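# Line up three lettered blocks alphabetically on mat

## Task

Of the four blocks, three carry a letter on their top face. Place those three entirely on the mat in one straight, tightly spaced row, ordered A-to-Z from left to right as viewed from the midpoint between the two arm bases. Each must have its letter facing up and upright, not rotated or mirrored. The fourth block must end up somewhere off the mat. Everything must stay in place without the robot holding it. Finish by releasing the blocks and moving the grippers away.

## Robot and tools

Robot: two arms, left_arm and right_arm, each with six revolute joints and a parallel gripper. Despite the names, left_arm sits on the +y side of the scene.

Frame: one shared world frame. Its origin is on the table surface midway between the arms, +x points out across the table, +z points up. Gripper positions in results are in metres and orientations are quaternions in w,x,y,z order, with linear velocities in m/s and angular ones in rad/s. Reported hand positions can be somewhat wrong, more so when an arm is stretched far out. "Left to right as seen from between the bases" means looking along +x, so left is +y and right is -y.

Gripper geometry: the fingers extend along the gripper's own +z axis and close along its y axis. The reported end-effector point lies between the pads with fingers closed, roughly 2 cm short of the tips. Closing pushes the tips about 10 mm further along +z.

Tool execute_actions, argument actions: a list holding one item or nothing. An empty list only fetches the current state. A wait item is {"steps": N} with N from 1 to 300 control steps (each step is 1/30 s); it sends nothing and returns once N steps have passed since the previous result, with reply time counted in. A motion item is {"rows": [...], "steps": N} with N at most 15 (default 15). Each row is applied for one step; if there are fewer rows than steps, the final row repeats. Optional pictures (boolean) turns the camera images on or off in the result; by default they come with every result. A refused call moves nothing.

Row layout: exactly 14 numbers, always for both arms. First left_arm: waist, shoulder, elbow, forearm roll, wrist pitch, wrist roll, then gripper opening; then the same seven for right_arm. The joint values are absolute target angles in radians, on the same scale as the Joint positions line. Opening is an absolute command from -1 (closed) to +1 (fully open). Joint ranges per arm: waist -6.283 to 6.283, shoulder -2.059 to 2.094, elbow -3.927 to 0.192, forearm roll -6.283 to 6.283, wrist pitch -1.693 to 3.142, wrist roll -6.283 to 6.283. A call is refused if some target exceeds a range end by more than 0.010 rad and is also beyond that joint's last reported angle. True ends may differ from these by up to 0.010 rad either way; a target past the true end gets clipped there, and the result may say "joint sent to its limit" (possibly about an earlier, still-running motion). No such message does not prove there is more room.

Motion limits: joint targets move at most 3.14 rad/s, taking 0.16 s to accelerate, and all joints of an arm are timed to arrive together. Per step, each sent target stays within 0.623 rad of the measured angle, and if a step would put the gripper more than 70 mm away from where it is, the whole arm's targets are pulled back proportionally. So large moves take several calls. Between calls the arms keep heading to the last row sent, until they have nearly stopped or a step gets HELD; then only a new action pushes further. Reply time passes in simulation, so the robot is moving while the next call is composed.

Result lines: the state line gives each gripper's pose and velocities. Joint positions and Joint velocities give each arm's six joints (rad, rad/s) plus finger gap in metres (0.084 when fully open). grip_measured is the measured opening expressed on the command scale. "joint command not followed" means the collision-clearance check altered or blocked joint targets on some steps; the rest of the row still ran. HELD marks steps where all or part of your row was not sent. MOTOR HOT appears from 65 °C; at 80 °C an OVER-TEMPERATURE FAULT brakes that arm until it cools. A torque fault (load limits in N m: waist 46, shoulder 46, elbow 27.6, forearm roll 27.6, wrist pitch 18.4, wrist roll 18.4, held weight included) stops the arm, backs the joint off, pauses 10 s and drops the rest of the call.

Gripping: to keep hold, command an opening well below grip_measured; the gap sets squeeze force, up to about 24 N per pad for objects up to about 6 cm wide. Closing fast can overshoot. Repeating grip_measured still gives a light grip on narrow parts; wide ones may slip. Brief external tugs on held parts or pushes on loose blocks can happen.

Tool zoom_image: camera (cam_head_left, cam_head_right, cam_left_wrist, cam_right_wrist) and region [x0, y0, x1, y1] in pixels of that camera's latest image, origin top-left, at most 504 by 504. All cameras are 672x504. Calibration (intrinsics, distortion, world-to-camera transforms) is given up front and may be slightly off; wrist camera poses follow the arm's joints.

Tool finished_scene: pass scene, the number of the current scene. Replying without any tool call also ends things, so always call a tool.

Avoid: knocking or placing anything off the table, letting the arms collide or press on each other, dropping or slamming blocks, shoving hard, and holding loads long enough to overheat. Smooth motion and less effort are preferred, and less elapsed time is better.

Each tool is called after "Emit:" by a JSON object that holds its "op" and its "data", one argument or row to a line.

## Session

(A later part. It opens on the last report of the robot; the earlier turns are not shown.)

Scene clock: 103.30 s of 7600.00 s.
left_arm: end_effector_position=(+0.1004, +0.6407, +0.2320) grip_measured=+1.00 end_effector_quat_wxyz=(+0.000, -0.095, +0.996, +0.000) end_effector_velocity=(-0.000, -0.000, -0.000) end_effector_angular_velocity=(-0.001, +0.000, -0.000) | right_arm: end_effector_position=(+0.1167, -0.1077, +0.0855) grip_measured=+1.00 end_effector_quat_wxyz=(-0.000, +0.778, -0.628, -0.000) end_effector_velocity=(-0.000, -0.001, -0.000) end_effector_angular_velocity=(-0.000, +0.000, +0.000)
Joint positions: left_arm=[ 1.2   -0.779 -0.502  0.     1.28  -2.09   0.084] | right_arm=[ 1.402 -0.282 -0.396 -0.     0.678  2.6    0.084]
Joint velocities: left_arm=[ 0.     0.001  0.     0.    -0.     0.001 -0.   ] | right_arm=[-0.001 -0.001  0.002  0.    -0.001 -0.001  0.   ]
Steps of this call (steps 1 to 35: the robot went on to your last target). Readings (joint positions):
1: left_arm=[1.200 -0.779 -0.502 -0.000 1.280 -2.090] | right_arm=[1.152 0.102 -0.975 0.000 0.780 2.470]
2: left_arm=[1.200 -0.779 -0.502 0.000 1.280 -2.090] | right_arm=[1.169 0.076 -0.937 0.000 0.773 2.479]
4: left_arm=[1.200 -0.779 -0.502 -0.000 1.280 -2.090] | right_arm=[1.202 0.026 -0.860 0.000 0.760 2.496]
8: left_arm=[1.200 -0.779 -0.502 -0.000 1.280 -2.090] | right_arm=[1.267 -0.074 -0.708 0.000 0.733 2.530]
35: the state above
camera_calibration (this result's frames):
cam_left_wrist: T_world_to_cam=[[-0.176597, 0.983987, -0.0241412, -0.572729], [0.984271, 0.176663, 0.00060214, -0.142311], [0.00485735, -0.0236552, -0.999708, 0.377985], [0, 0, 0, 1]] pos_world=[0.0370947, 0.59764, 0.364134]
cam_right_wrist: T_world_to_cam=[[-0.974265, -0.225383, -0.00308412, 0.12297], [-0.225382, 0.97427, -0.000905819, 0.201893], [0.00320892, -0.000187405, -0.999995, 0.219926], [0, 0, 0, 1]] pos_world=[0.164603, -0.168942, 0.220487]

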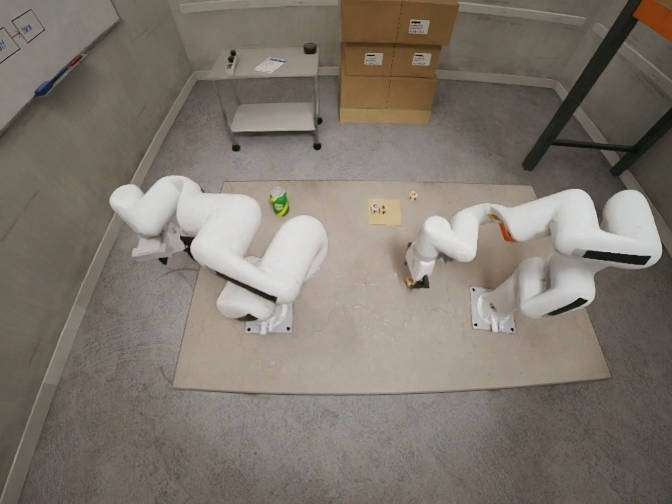

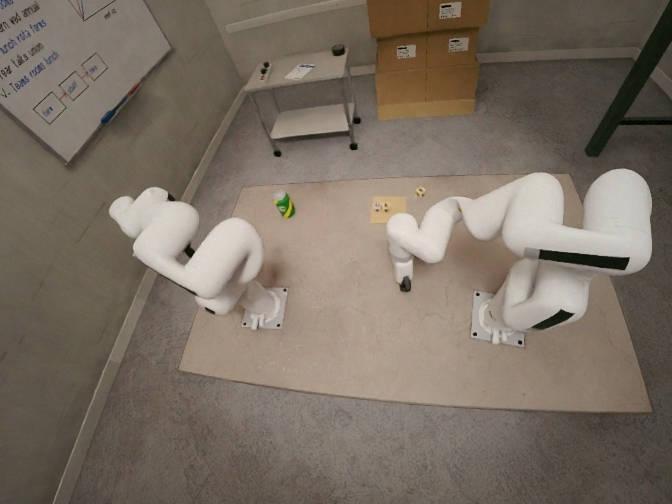

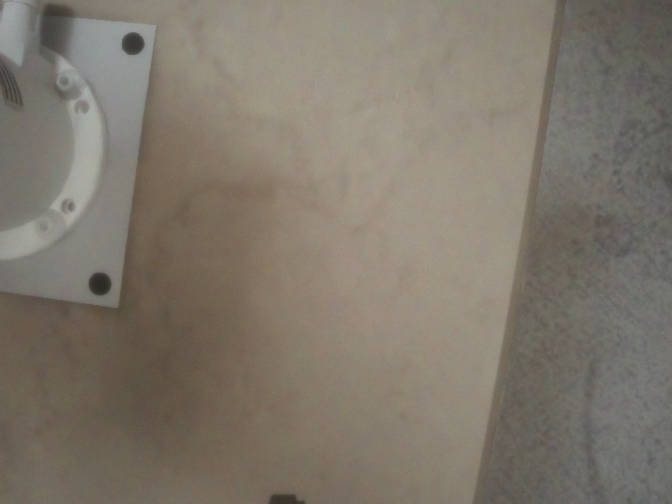

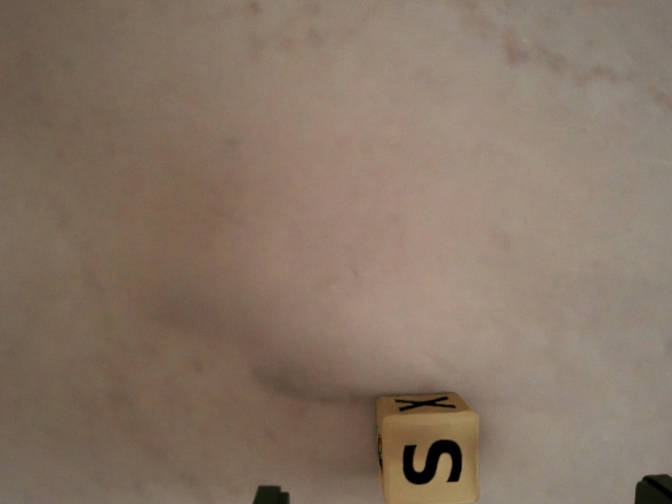

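Emit:
{"op": "execute_actions", "data": {
  "actions": [
    {"rows":[[1.2,-0.779,-0.502,0,1.28,-2.09,1,1.382,-0.18,-0.376,0,0.556,2.58,1]],"steps":9}
  ],
  "pictures": false
}}

Emit:
{"op": "execute_actions", "data": {
  "actions": [
    {"rows":[[1.2,-0.779,-0.502,0,1.28,-2.09,1,1.382,-0.074,-0.364,0,0.438,2.58,1]]}
  ],
  "pictures": false
}}

Emit:
{"op": "execute_actions", "data": {
  "actions": [
    {"rows":[[1.2,-0.779,-0.502,0,1.28,-2.09,1,1.382,-0.074,-0.364,0,0.438,2.58,-0.75]]}
  ],
  "pictures": false
}}

Emit:
{"op": "execute_actions", "data": {
  "actions": [
    {"rows":[[1.2,-0.779,-0.502,0,1.28,-2.09,1,1.382,-0.282,-0.396,0,0.678,2.58,-0.75]],"steps":10}
  ],
  "pictures": false
}}

Emit:
{"op": "execute_actions", "data": {
  "actions": [
    {"rows":[[1.2,-0.779,-0.502,0,1.28,-2.09,1,0.811,0.428,-1.288,0,0.86,2.27,-0.75]]}
  ],
  "pictures": false
}}

Emit:
{"op": "execute_actions", "data": {
  "actions": [
    {"steps":35}
  ],
  "pictures": false
}}

Emit:
{"op": "execute_actions", "data": {
  "actions": [
    {"rows":[[1.2,-0.779,-0.502,0,1.28,-2.09,1,0.811,0.483,-1.275,0,0.792,2.27,-0.75]],"steps":10}
  ],
  "pictures": false
}}

Emit:
{"op": "execute_actions", "data": {
  "actions": [
    {"rows":[[1.2,-0.779,-0.502,0,1.28,-2.09,1,0.811,0.535,-1.265,0,0.73,2.27,-0.75]]}
  ],
  "pictures": false
}}

Emit:
{"op": "execute_actions", "data": {
  "actions": [
    {"rows":[[1.2,-0.779,-0.502,0,1.28,-2.09,1,0.811,0.535,-1.265,0,0.73,2.27,1]],"steps":12}
  ],
  "pictures": false
}}

Emit:
{"op": "execute_actions", "data": {
  "actions": [
    {"rows":[[1.2,-0.779,-0.502,0,1.28,-2.09,1,0.811,0.428,-1.288,0,0.86,2.27,1]],"steps":9}
  ],
  "pictures": false
}}

Emit:
{"op": "execute_actions", "data": {
  "actions": [
    {"rows":[[1.2,-0.779,-0.502,0,1.28,-2.09,1,0.85,0.15,-1.35,0,1.2,2.27,1]]}
  ],
  "pictures": false
}}

Emit:
{"op": "execute_actions", "data": {
  "actions": [
    {"steps":12}
  ]
}}

Scene clock: 127.13 s of 7600.00 s.
left_arm: end_effector_position=(+0.1004, +0.6407, +0.2320) grip_measured=+1.00 end_effector_quat_wxyz=(+0.000, -0.095, +0.996, +0.000) end_effector_velocity=(+0.000, -0.000, +0.000) end_effector_angular_velocity=(-0.001, +0.000, -0.000) | right_arm: end_effector_position=(+0.1221, -0.1109, +0.0548) grip_measured=+1.00 end_effector_quat_wxyz=(+0.003, +0.778, -0.629, +0.001) end_effector_velocity=(+0.013, +0.024, -0.001) end_effector_angular_velocity=(+0.075, -0.028, +0.004)
Joint positions: left_arm=[ 1.2   -0.779 -0.502  0.     1.28  -2.09   0.084] | right_arm=[ 1.383 -0.182 -0.375  0.     0.563  2.581  0.084]
Joint velocities: left_arm=[-0.001  0.    -0.    -0.     0.001 -0.    -0.   ] | right_arm=[-0.012  0.049 -0.021 -0.    -0.108 -0.016  0.   ]
Steps of this call (steps 1 to 15: the robot went on to your last target; steps 16 to 90: nothing new was sent; then 20.53 s passed at rest; steps 91 to 99: all 9 steps of this action). Readings (joint positions):
91: left_arm=[1.200 -0.779 -0.502 0.000 1.280 -2.090] | right_arm=[1.402 -0.282 -0.396 -0.000 0.678 2.600]
92: left_arm=[1.200 -0.779 -0.502 0.000 1.280 -2.090] | right_arm=[1.401 -0.278 -0.396 -0.000 0.671 2.599]
94: left_arm=[1.200 -0.779 -0.502 0.000 1.280 -2.090] | right_arm=[1.394 -0.244 -0.391 -0.000 0.627 2.592]
98: left_arm=[1.200 -0.779 -0.502 -0.000 1.280 -2.090] | right_arm=[1.383 -0.185 -0.374 0.000 0.568 2.582]
99: the state above

Scene clock: 127.63 s of 7600.00 s.
left_arm: end_effector_position=(+0.1004, +0.6407, +0.2320) grip_measured=+1.00 end_effector_quat_wxyz=(+0.000, -0.095, +0.996, +0.000) end_effector_velocity=(-0.000, -0.000, -0.000) end_effector_angular_velocity=(-0.000, +0.000, +0.000) | right_arm: end_effector_position=(+0.1230, -0.1091, +0.0264) grip_measured=+1.00 end_effector_quat_wxyz=(-0.001, +0.778, -0.628, -0.000) end_effector_velocity=(-0.001, -0.002, -0.002) end_effector_angular_velocity=(-0.005, +0.002, -0.000)
Joint positions: left_arm=[ 1.2   -0.779 -0.502 -0.     1.28  -2.09   0.084] | right_arm=[ 1.382 -0.075 -0.365 -0.     0.438  2.58   0.084]
Joint velocities: left_arm=[ 0.001  0.     0.001  0.    -0.001  0.001 -0.   ] | right_arm=[ 0.     0.005  0.003  0.001 -0.003  0.    -0.   ]
Steps of this call (steps 1 to 15: all 15 steps of this action). Readings (joint positions):
1: left_arm=[1.200 -0.779 -0.502 0.000 1.280 -2.090] | right_arm=[1.382 -0.181 -0.375 0.000 0.560 2.581]
2: left_arm=[1.200 -0.779 -0.502 -0.000 1.280 -2.090] | right_arm=[1.382 -0.177 -0.376 -0.000 0.552 2.580]
4: left_arm=[1.200 -0.779 -0.502 -0.000 1.280 -2.090] | right_arm=[1.382 -0.140 -0.375 -0.000 0.506 2.580]
8: left_arm=[1.200 -0.779 -0.502 -0.000 1.280 -2.090] | right_arm=[1.382 -0.080 -0.362 0.000 0.449 2.580]
15: the state above

Scene clock: 128.13 s of 7600.00 s.
left_arm: end_effector_position=(+0.1004, +0.6407, +0.2320) grip_measured=+1.00 end_effector_quat_wxyz=(+0.000, -0.095, +0.996, +0.000) end_effector_velocity=(-0.000, -0.000, -0.000) end_effector_angular_velocity=(-0.001, +0.000, +0.001) | right_arm: end_effector_position=(+0.1229, -0.1095, +0.0260) grip_measured=-0.33 end_effector_quat_wxyz=(-0.000, +0.778, -0.628, -0.000) end_effector_velocity=(-0.000, +0.000, +0.000) end_effector_angular_velocity=(+0.000, -0.000, +0.002)
Joint positions: left_arm=[ 1.2   -0.779 -0.502  0.     1.28  -2.09   0.084] | right_arm=[ 1.382 -0.074 -0.364  0.     0.438  2.58   0.03 ]
Joint velocities: left_arm=[ 0.001  0.     0.001  0.    -0.     0.    -0.   ] | right_arm=[ 0.001  0.    -0.    -0.    -0.    -0.002  0.   ]
Steps of this call (steps 1 to 15: all 15 steps of this action). Readings (joint positions):
1: left_arm=[1.200 -0.779 -0.502 -0.000 1.280 -2.090] | right_arm=[1.382 -0.075 -0.364 -0.000 0.438 2.580]
2: left_arm=[1.200 -0.779 -0.502 -0.000 1.280 -2.090] | right_arm=[1.382 -0.075 -0.364 -0.000 0.438 2.580]
4: left_arm=[1.200 -0.779 -0.502 -0.000 1.280 -2.090] | right_arm=[1.382 -0.075 -0.364 -0.000 0.438 2.580]
8: left_arm=[1.200 -0.779 -0.502 0.000 1.280 -2.090] | right_arm=[1.382 -0.074 -0.364 0.000 0.438 2.580]
15: the state above

Scene clock: 128.47 s of 7600.00 s.
left_arm: end_effector_position=(+0.1004, +0.6407, +0.2320) grip_measured=+1.00 end_effector_quat_wxyz=(+0.000, -0.095, +0.996, +0.000) end_effector_velocity=(-0.000, +0.000, +0.000) end_effector_angular_velocity=(+0.001, -0.000, -0.000) | right_arm: end_effector_position=(+0.1239, -0.1065, +0.0861) grip_measured=-0.33 end_effector_quat_wxyz=(-0.005, +0.778, -0.628, -0.002) end_effector_velocity=(-0.017, -0.048, +0.001) end_effector_angular_velocity=(-0.134, +0.050, -0.002)
Joint positions: left_arm=[ 1.2   -0.779 -0.502 -0.     1.28  -2.09   0.084] | right_arm=[ 1.382 -0.278 -0.399 -0.     0.666  2.58   0.03 ]
Joint velocities: left_arm=[ 0.    -0.001 -0.    -0.     0.     0.     0.   ] | right_arm=[-0.001 -0.092  0.04   0.001  0.196  0.001  0.   ]
Steps of this call (steps 1 to 10: all 10 steps of this action). Readings (joint positions):
1: left_arm=[1.200 -0.779 -0.502 0.000 1.280 -2.090] | right_arm=[1.382 -0.074 -0.364 0.000 0.438 2.580]
2: left_arm=[1.200 -0.779 -0.502 0.000 1.280 -2.090] | right_arm=[1.382 -0.078 -0.364 0.000 0.445 2.580]
4: left_arm=[1.200 -0.779 -0.502 -0.000 1.280 -2.090] | right_arm=[1.382 -0.120 -0.368 0.000 0.500 2.580]
8: left_arm=[1.200 -0.779 -0.502 0.000 1.280 -2.090] | right_arm=[1.382 -0.260 -0.397 -0.000 0.644 2.580]
10: the state above

Scene clock: 128.97 s of 7600.00 s.
left_arm: end_effector_position=(+0.1004, +0.6407, +0.2320) grip_measured=+1.00 end_effector_quat_wxyz=(+0.000, -0.095, +0.996, +0.000) end_effector_velocity=(-0.000, -0.000, +0.000) end_effector_angular_velocity=(-0.001, +0.000, +0.001) | right_arm: end_effector_position=(+0.2866, -0.0726, +0.0857) grip_measured=-0.33 end_effector_quat_wxyz=(+0.024, +0.728, -0.685, +0.002) end_effector_velocity=(+0.395, +0.076, +0.036) end_effector_angular_velocity=(+0.112, -0.071, -0.271)
Joint positions: left_arm=[ 1.2   -0.779 -0.502  0.     1.28  -2.09   0.084] | right_arm=[ 1.054  0.12  -0.853  0.     0.781  2.402  0.03 ]
Joint velocities: left_arm=[ 0.001  0.    -0.     0.     0.001 -0.     0.   ] | right_arm=[-0.593  0.752 -1.076 -0.     0.193 -0.322 -0.   ]
Steps of this call (steps 1 to 15: all 15 steps of this action). Readings (joint positions):
1: left_arm=[1.200 -0.779 -0.502 0.000 1.280 -2.090] | right_arm=[1.382 -0.279 -0.397 -0.000 0.671 2.580]
2: left_arm=[1.200 -0.779 -0.502 -0.000 1.280 -2.090] | right_arm=[1.378 -0.275 -0.400 0.000 0.676 2.577]
4: left_arm=[1.200 -0.779 -0.502 -0.000 1.280 -2.090] | right_arm=[1.334 -0.226 -0.448 0.000 0.693 2.551]
8: left_arm=[1.200 -0.779 -0.502 -0.000 1.280 -2.090] | right_arm=[1.206 -0.075 -0.601 -0.000 0.731 2.484]
15: the state above

Scene clock: 130.13 s of 7600.00 s.
left_arm: end_effector_position=(+0.1004, +0.6407, +0.2320) grip_measured=+1.00 end_effector_quat_wxyz=(+0.000, -0.095, +0.996, +0.000) end_effector_velocity=(-0.000, -0.000, -0.000) end_effector_angular_velocity=(+0.000, -0.000, +0.000) | right_arm: end_effector_position=(+0.4520, -0.0791, +0.0874) grip_measured=-0.33 end_effector_quat_wxyz=(-0.000, +0.690, -0.724, +0.000) end_effector_velocity=(-0.000, -0.001, -0.001) end_effector_angular_velocity=(-0.002, +0.003, +0.001)
Joint positions: left_arm=[ 1.2   -0.779 -0.502 -0.     1.28  -2.09   0.084] | right_arm=[ 0.811  0.428 -1.288  0.     0.86   2.27   0.03 ]
Joint velocities: left_arm=[ 0. -0.  0.  0.  0. -0. -0.] | right_arm=[-0.001  0.001  0.001  0.     0.001 -0.002  0.   ]
Steps of this call (steps 1 to 30: the robot went on to your last target; steps 31 to 35: nothing new was sent). Readings (joint positions):
1: left_arm=[1.200 -0.779 -0.502 0.000 1.280 -2.090] | right_arm=[1.034 0.145 -0.889 0.000 0.787 2.391]
2: left_arm=[1.200 -0.779 -0.502 -0.000 1.280 -2.090] | right_arm=[1.014 0.170 -0.924 0.000 0.793 2.380]
4: left_arm=[1.200 -0.779 -0.502 -0.000 1.280 -2.090] | right_arm=[0.975 0.220 -0.995 0.000 0.806 2.359]
8: left_arm=[1.200 -0.779 -0.502 0.000 1.280 -2.090] | right_arm=[0.896 0.320 -1.135 0.000 0.832 2.316]
35: the state above
All arms were judged still, so your last target was given up. Only a new action makes them travel on or press farther. Fingers that are still opening or closing keep moving.

Scene clock: 130.47 s of 7600.00 s.
left_arm: end_effector_position=(+0.1004, +0.6407, +0.2320) grip_measured=+1.00 end_effector_quat_wxyz=(+0.000, -0.095, +0.996, +0.000) end_effector_velocity=(+0.000, -0.000, -0.000) end_effector_angular_velocity=(-0.000, -0.000, -0.001) | right_arm: end_effector_position=(+0.4517, -0.0793, +0.0563) grip_measured=-0.33 end_effector_quat_wxyz=(+0.002, +0.690, -0.724, -0.000) end_effector_velocity=(+0.027, +0.021, +0.033) end_effector_angular_velocity=(+0.065, -0.086, +0.002)
Joint positions: left_arm=[ 1.2   -0.779 -0.502  0.     1.28  -2.09   0.084] | right_arm=[ 0.811  0.484 -1.274  0.     0.794  2.27   0.03 ]
Joint velocities: left_arm=[-0. -0.  0. -0.  0.  0.  0.] | right_arm=[ 0.001 -0.025 -0.043 -0.    -0.04  -0.001  0.   ]
Steps of this call (steps 1 to 10: all 10 steps of this action). Readings (joint positions):
1: left_arm=[1.200 -0.779 -0.502 -0.000 1.280 -2.090] | right_arm=[0.811 0.428 -1.288 0.000 0.860 2.270]
2: left_arm=[1.200 -0.779 -0.502 0.000 1.280 -2.090] | right_arm=[0.811 0.431 -1.288 -0.000 0.854 2.270]
4: left_arm=[1.200 -0.779 -0.502 0.000 1.280 -2.090] | right_arm=[0.811 0.452 -1.285 -0.000 0.824 2.270]
8: left_arm=[1.200 -0.779 -0.502 0.000 1.280 -2.090] | right_arm=[0.811 0.484 -1.272 0.000 0.798 2.270]
10: the state above

Scene clock: 130.97 s of 7600.00 s.
left_arm: end_effector_position=(+0.1004, +0.6407, +0.2320) grip_measured=+1.00 end_effector_quat_wxyz=(+0.000, -0.095, +0.996, +0.000) end_effector_velocity=(+0.000, +0.000, +0.000) end_effector_angular_velocity=(+0.001, -0.000, +0.000) | right_arm: end_effector_position=(+0.4526, -0.0787, +0.0302) grip_measured=-0.33 end_effector_quat_wxyz=(-0.001, +0.690, -0.724, +0.000) end_effector_velocity=(+0.000, +0.001, -0.000) end_effector_angular_velocity=(+0.002, -0.002, -0.000)
Joint positions: left_arm=[ 1.2   -0.779 -0.502  0.     1.28  -2.09   0.084] | right_arm=[ 0.811  0.534 -1.266 -0.     0.73   2.27   0.03 ]
Joint velocities: left_arm=[-0.    -0.001  0.    -0.    -0.    -0.    -0.   ] | right_arm=[ 0.     0.001  0.    -0.    -0.004  0.001  0.   ]
Steps of this call (steps 1 to 15: all 15 steps of this action). Readings (joint positions):
1: left_arm=[1.200 -0.779 -0.502 -0.000 1.280 -2.090] | right_arm=[0.811 0.483 -1.275 0.000 0.793 2.270]
2: left_arm=[1.200 -0.779 -0.502 0.000 1.280 -2.090] | right_arm=[0.811 0.485 -1.276 -0.000 0.786 2.270]
4: left_arm=[1.200 -0.779 -0.502 -0.000 1.280 -2.090] | right_arm=[0.811 0.505 -1.274 -0.000 0.759 2.270]
8: left_arm=[1.200 -0.779 -0.502 0.000 1.280 -2.090] | right_arm=[0.811 0.533 -1.265 0.000 0.735 2.270]
15: the state above

Scene clock: 131.37 s of 7600.00 s.
left_arm: end_effector_position=(+0.1004, +0.6407, +0.2320) grip_measured=+1.00 end_effector_quat_wxyz=(+0.000, -0.095, +0.996, +0.000) end_effector_velocity=(+0.000, +0.000, +0.001) end_effector_angular_velocity=(+0.002, -0.001, +0.000) | right_arm: end_effector_position=(+0.4523, -0.0789, +0.0294) grip_measured=+1.00 end_effector_quat_wxyz=(+0.000, +0.690, -0.724, +0.000) end_effector_velocity=(-0.000, -0.001, -0.000) end_effector_angular_velocity=(-0.001, +0.001, -0.000)
Joint positions: left_arm=[ 1.2   -0.779 -0.502  0.     1.28  -2.09   0.084] | right_arm=[ 0.811  0.535 -1.265  0.     0.73   2.27   0.084]
Joint velocities: left_arm=[ 0.    -0.001 -0.001  0.    -0.    -0.     0.   ] | right_arm=[-0.001 -0.001  0.002 -0.     0.    -0.     0.001]
Steps of this call (steps 1 to 12: all 12 steps of this action). Readings (joint positions):
1: left_arm=[1.200 -0.779 -0.502 -0.000 1.280 -2.090] | right_arm=[0.811 0.534 -1.266 -0.000 0.730 2.270]
2: left_arm=[1.200 -0.779 -0.502 -0.000 1.280 -2.090] | right_arm=[0.811 0.534 -1.265 -0.000 0.730 2.270]
4: left_arm=[1.200 -0.779 -0.502 -0.000 1.280 -2.090] | right_arm=[0.811 0.536 -1.264 0.000 0.730 2.270]
8: left_arm=[1.200 -0.779 -0.502 -0.000 1.280 -2.090] | right_arm=[0.811 0.536 -1.265 0.000 0.730 2.270]
12: the state above

Scene clock: 131.67 s of 7600.00 s.
left_arm: end_effector_position=(+0.1004, +0.6407, +0.2320) grip_measured=+1.00 end_effector_quat_wxyz=(+0.000, -0.095, +0.996, +0.000) end_effector_velocity=(+0.000, -0.000, +0.000) end_effector_angular_velocity=(+0.001, -0.000, -0.000) | right_arm: end_effector_position=(+0.4561, -0.0760, +0.0918) grip_measured=+1.00 end_effector_quat_wxyz=(-0.008, +0.690, -0.724, +0.001) end_effector_velocity=(-0.033, -0.026, -0.008) end_effector_angular_velocity=(-0.078, +0.104, -0.001)
Joint positions: left_arm=[ 1.2   -0.779 -0.502 -0.     1.28  -2.09   0.084] | right_arm=[ 0.811  0.426 -1.294 -0.     0.851  2.27   0.084]
Joint velocities: left_arm=[-0.    -0.001  0.    -0.     0.     0.    -0.   ] | right_arm=[-0.001 -0.033  0.042  0.001  0.121 -0.001 -0.   ]
Steps of this call (steps 1 to 9: all 9 steps of this action). Readings (joint positions):
1: left_arm=[1.200 -0.779 -0.502 -0.000 1.280 -2.090] | right_arm=[0.811 0.535 -1.265 0.000 0.730 2.270]
2: left_arm=[1.200 -0.779 -0.502 0.000 1.280 -2.090] | right_arm=[0.811 0.532 -1.265 0.000 0.737 2.270]
4: left_arm=[1.200 -0.779 -0.502 -0.000 1.280 -2.090] | right_arm=[0.811 0.500 -1.268 0.000 0.783 2.270]
8: left_arm=[1.200 -0.779 -0.502 -0.000 1.280 -2.090] | right_arm=[0.811 0.429 -1.294 -0.000 0.846 2.270]
9: the state above

Scene clock: 132.17 s of 7600.00 s.
left_arm: end_effector_position=(+0.1004, +0.6407, +0.2320) grip_measured=+1.00 end_effector_quat_wxyz=(+0.000, -0.095, +0.996, +0.000) end_effector_velocity=(-0.000, +0.000, +0.000) end_effector_angular_velocity=(+0.001, -0.000, +0.000) | right_arm: end_effector_position=(+0.4153, -0.0820, +0.2362) grip_measured=+1.00 end_effector_quat_wxyz=(-0.005, +0.703, -0.711, +0.000) end_effector_velocity=(-0.035, -0.019, +0.051) end_effector_angular_velocity=(-0.035, +0.042, +0.014)
Joint positions: left_arm=[ 1.2   -0.779 -0.502  0.     1.28  -2.09   0.084] | right_arm=[ 0.849  0.155 -1.352 -0.     1.187  2.27   0.084]
Joint velocities: left_arm=[ 0.001 -0.001 -0.    -0.     0.     0.    -0.   ] | right_arm=[ 0.014 -0.117 -0.01  -0.     0.182  0.    -0.   ]
Steps of this call (steps 1 to 15: all 15 steps of this action). Readings (joint positions):
1: left_arm=[1.200 -0.779 -0.502 0.000 1.280 -2.090] | right_arm=[0.811 0.426 -1.292 -0.000 0.855 2.270]
2: left_arm=[1.200 -0.779 -0.502 0.000 1.280 -2.090] | right_arm=[0.811 0.424 -1.289 -0.000 0.864 2.270]
4: left_arm=[1.200 -0.779 -0.502 0.000 1.280 -2.090] | right_arm=[0.816 0.393 -1.289 0.000 0.917 2.270]
8: left_arm=[1.200 -0.779 -0.502 0.000 1.280 -2.090] | right_arm=[0.832 0.281 -1.323 -0.000 1.036 2.270]
15: the state above

Scene clock: 132.57 s of 7600.00 s.
left_arm: end_effector_position=(+0.1004, +0.6407, +0.2320) grip_measured=+1.00 end_effector_quat_wxyz=(+0.000, -0.095, +0.996, +0.000) end_effector_velocity=(-0.000, +0.000, -0.000) end_effector_angular_velocity=(-0.000, +0.000, +0.000) | right_arm: end_effector_position=(+0.4122, -0.0840, +0.2364) grip_measured=+1.00 end_effector_quat_wxyz=(+0.000, +0.703, -0.711, -0.000) end_effector_velocity=(+0.000, +0.001, +0.004) end_effector_angular_velocity=(+0.005, -0.006, +0.002)
Joint positions: left_arm=[ 1.2   -0.779 -0.502  0.     1.28  -2.09   0.084] | right_arm=[ 0.85   0.151 -1.35  -0.     1.2    2.27   0.084]
Joint velocities: left_arm=[ 0.001  0.001 -0.     0.     0.     0.     0.   ] | right_arm=[ 0.001 -0.005 -0.003  0.    -0.    -0.001 -0.   ]
Steps of this call (steps 1 to 12: the robot went on to your last target). Readings (joint positions):
1: left_arm=[1.200 -0.779 -0.502 0.000 1.280 -2.090] | right_arm=[0.849 0.152 -1.351 -0.000 1.192 2.270]
2: left_arm=[1.200 -0.779 -0.502 0.000 1.280 -2.090] | right_arm=[0.850 0.152 -1.350 -0.000 1.195 2.270]
4: left_arm=[1.200 -0.779 -0.502 0.000 1.280 -2.090] | right_arm=[0.850 0.153 -1.347 0.000 1.198 2.270]
8: left_arm=[1.200 -0.779 -0.502 0.000 1.280 -2.090] | right_arm=[0.850 0.152 -1.349 0.000 1.200 2.270]
12: the state above
camera_calibration (this result's frames):
cam_left_wrist: T_world_to_cam=[[-0.176597, 0.983987, -0.0241413, -0.572729], [0.984271, 0.176662, 0.000602155, -0.142311], [0.00485738, -0.0236552, -0.999708, 0.377985], [0, 0, 0, 1]] pos_world=[0.0370947, 0.59764, 0.364134]
cam_right_wrist: T_world_to_cam=[[-0.999983, -0.00534386, -0.00229061, 0.445639], [-0.00534027, 0.999985, -0.0015734, 0.157164], [0.00229899, -0.00156114, -0.999996, 0.370119], [0, 0, 0, 1]] pos_world=[0.44562, -0.154202, 0.371385]

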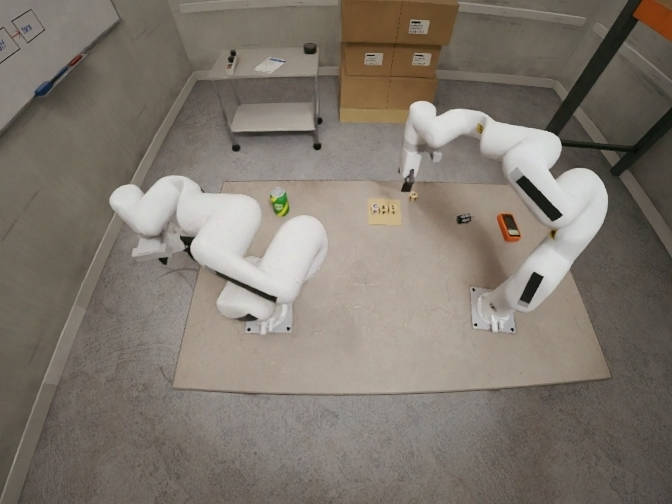

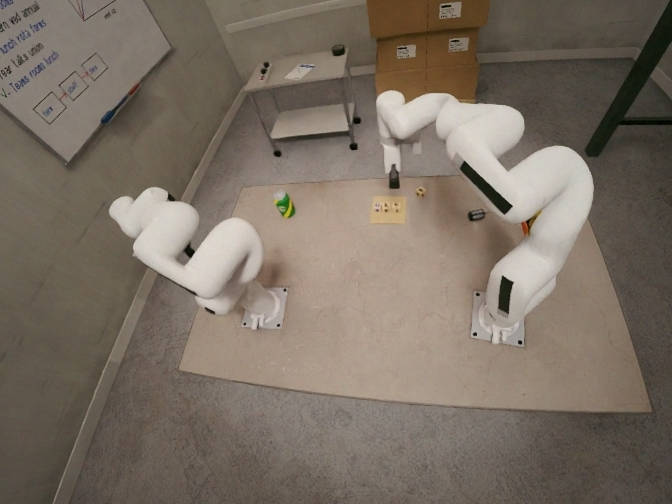

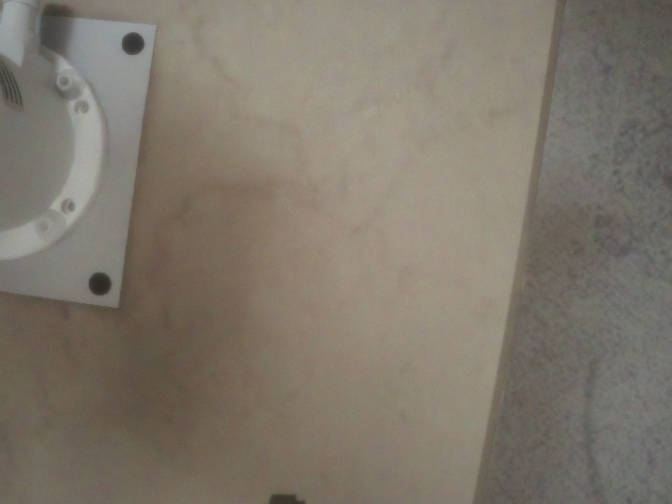

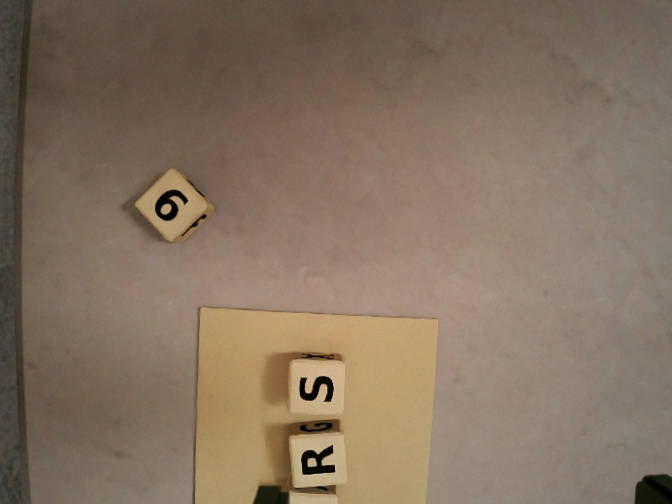

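Emit:
{"op": "finished_scene", "data": {
  "scene": 2
}}

The scene is finished: the task was done.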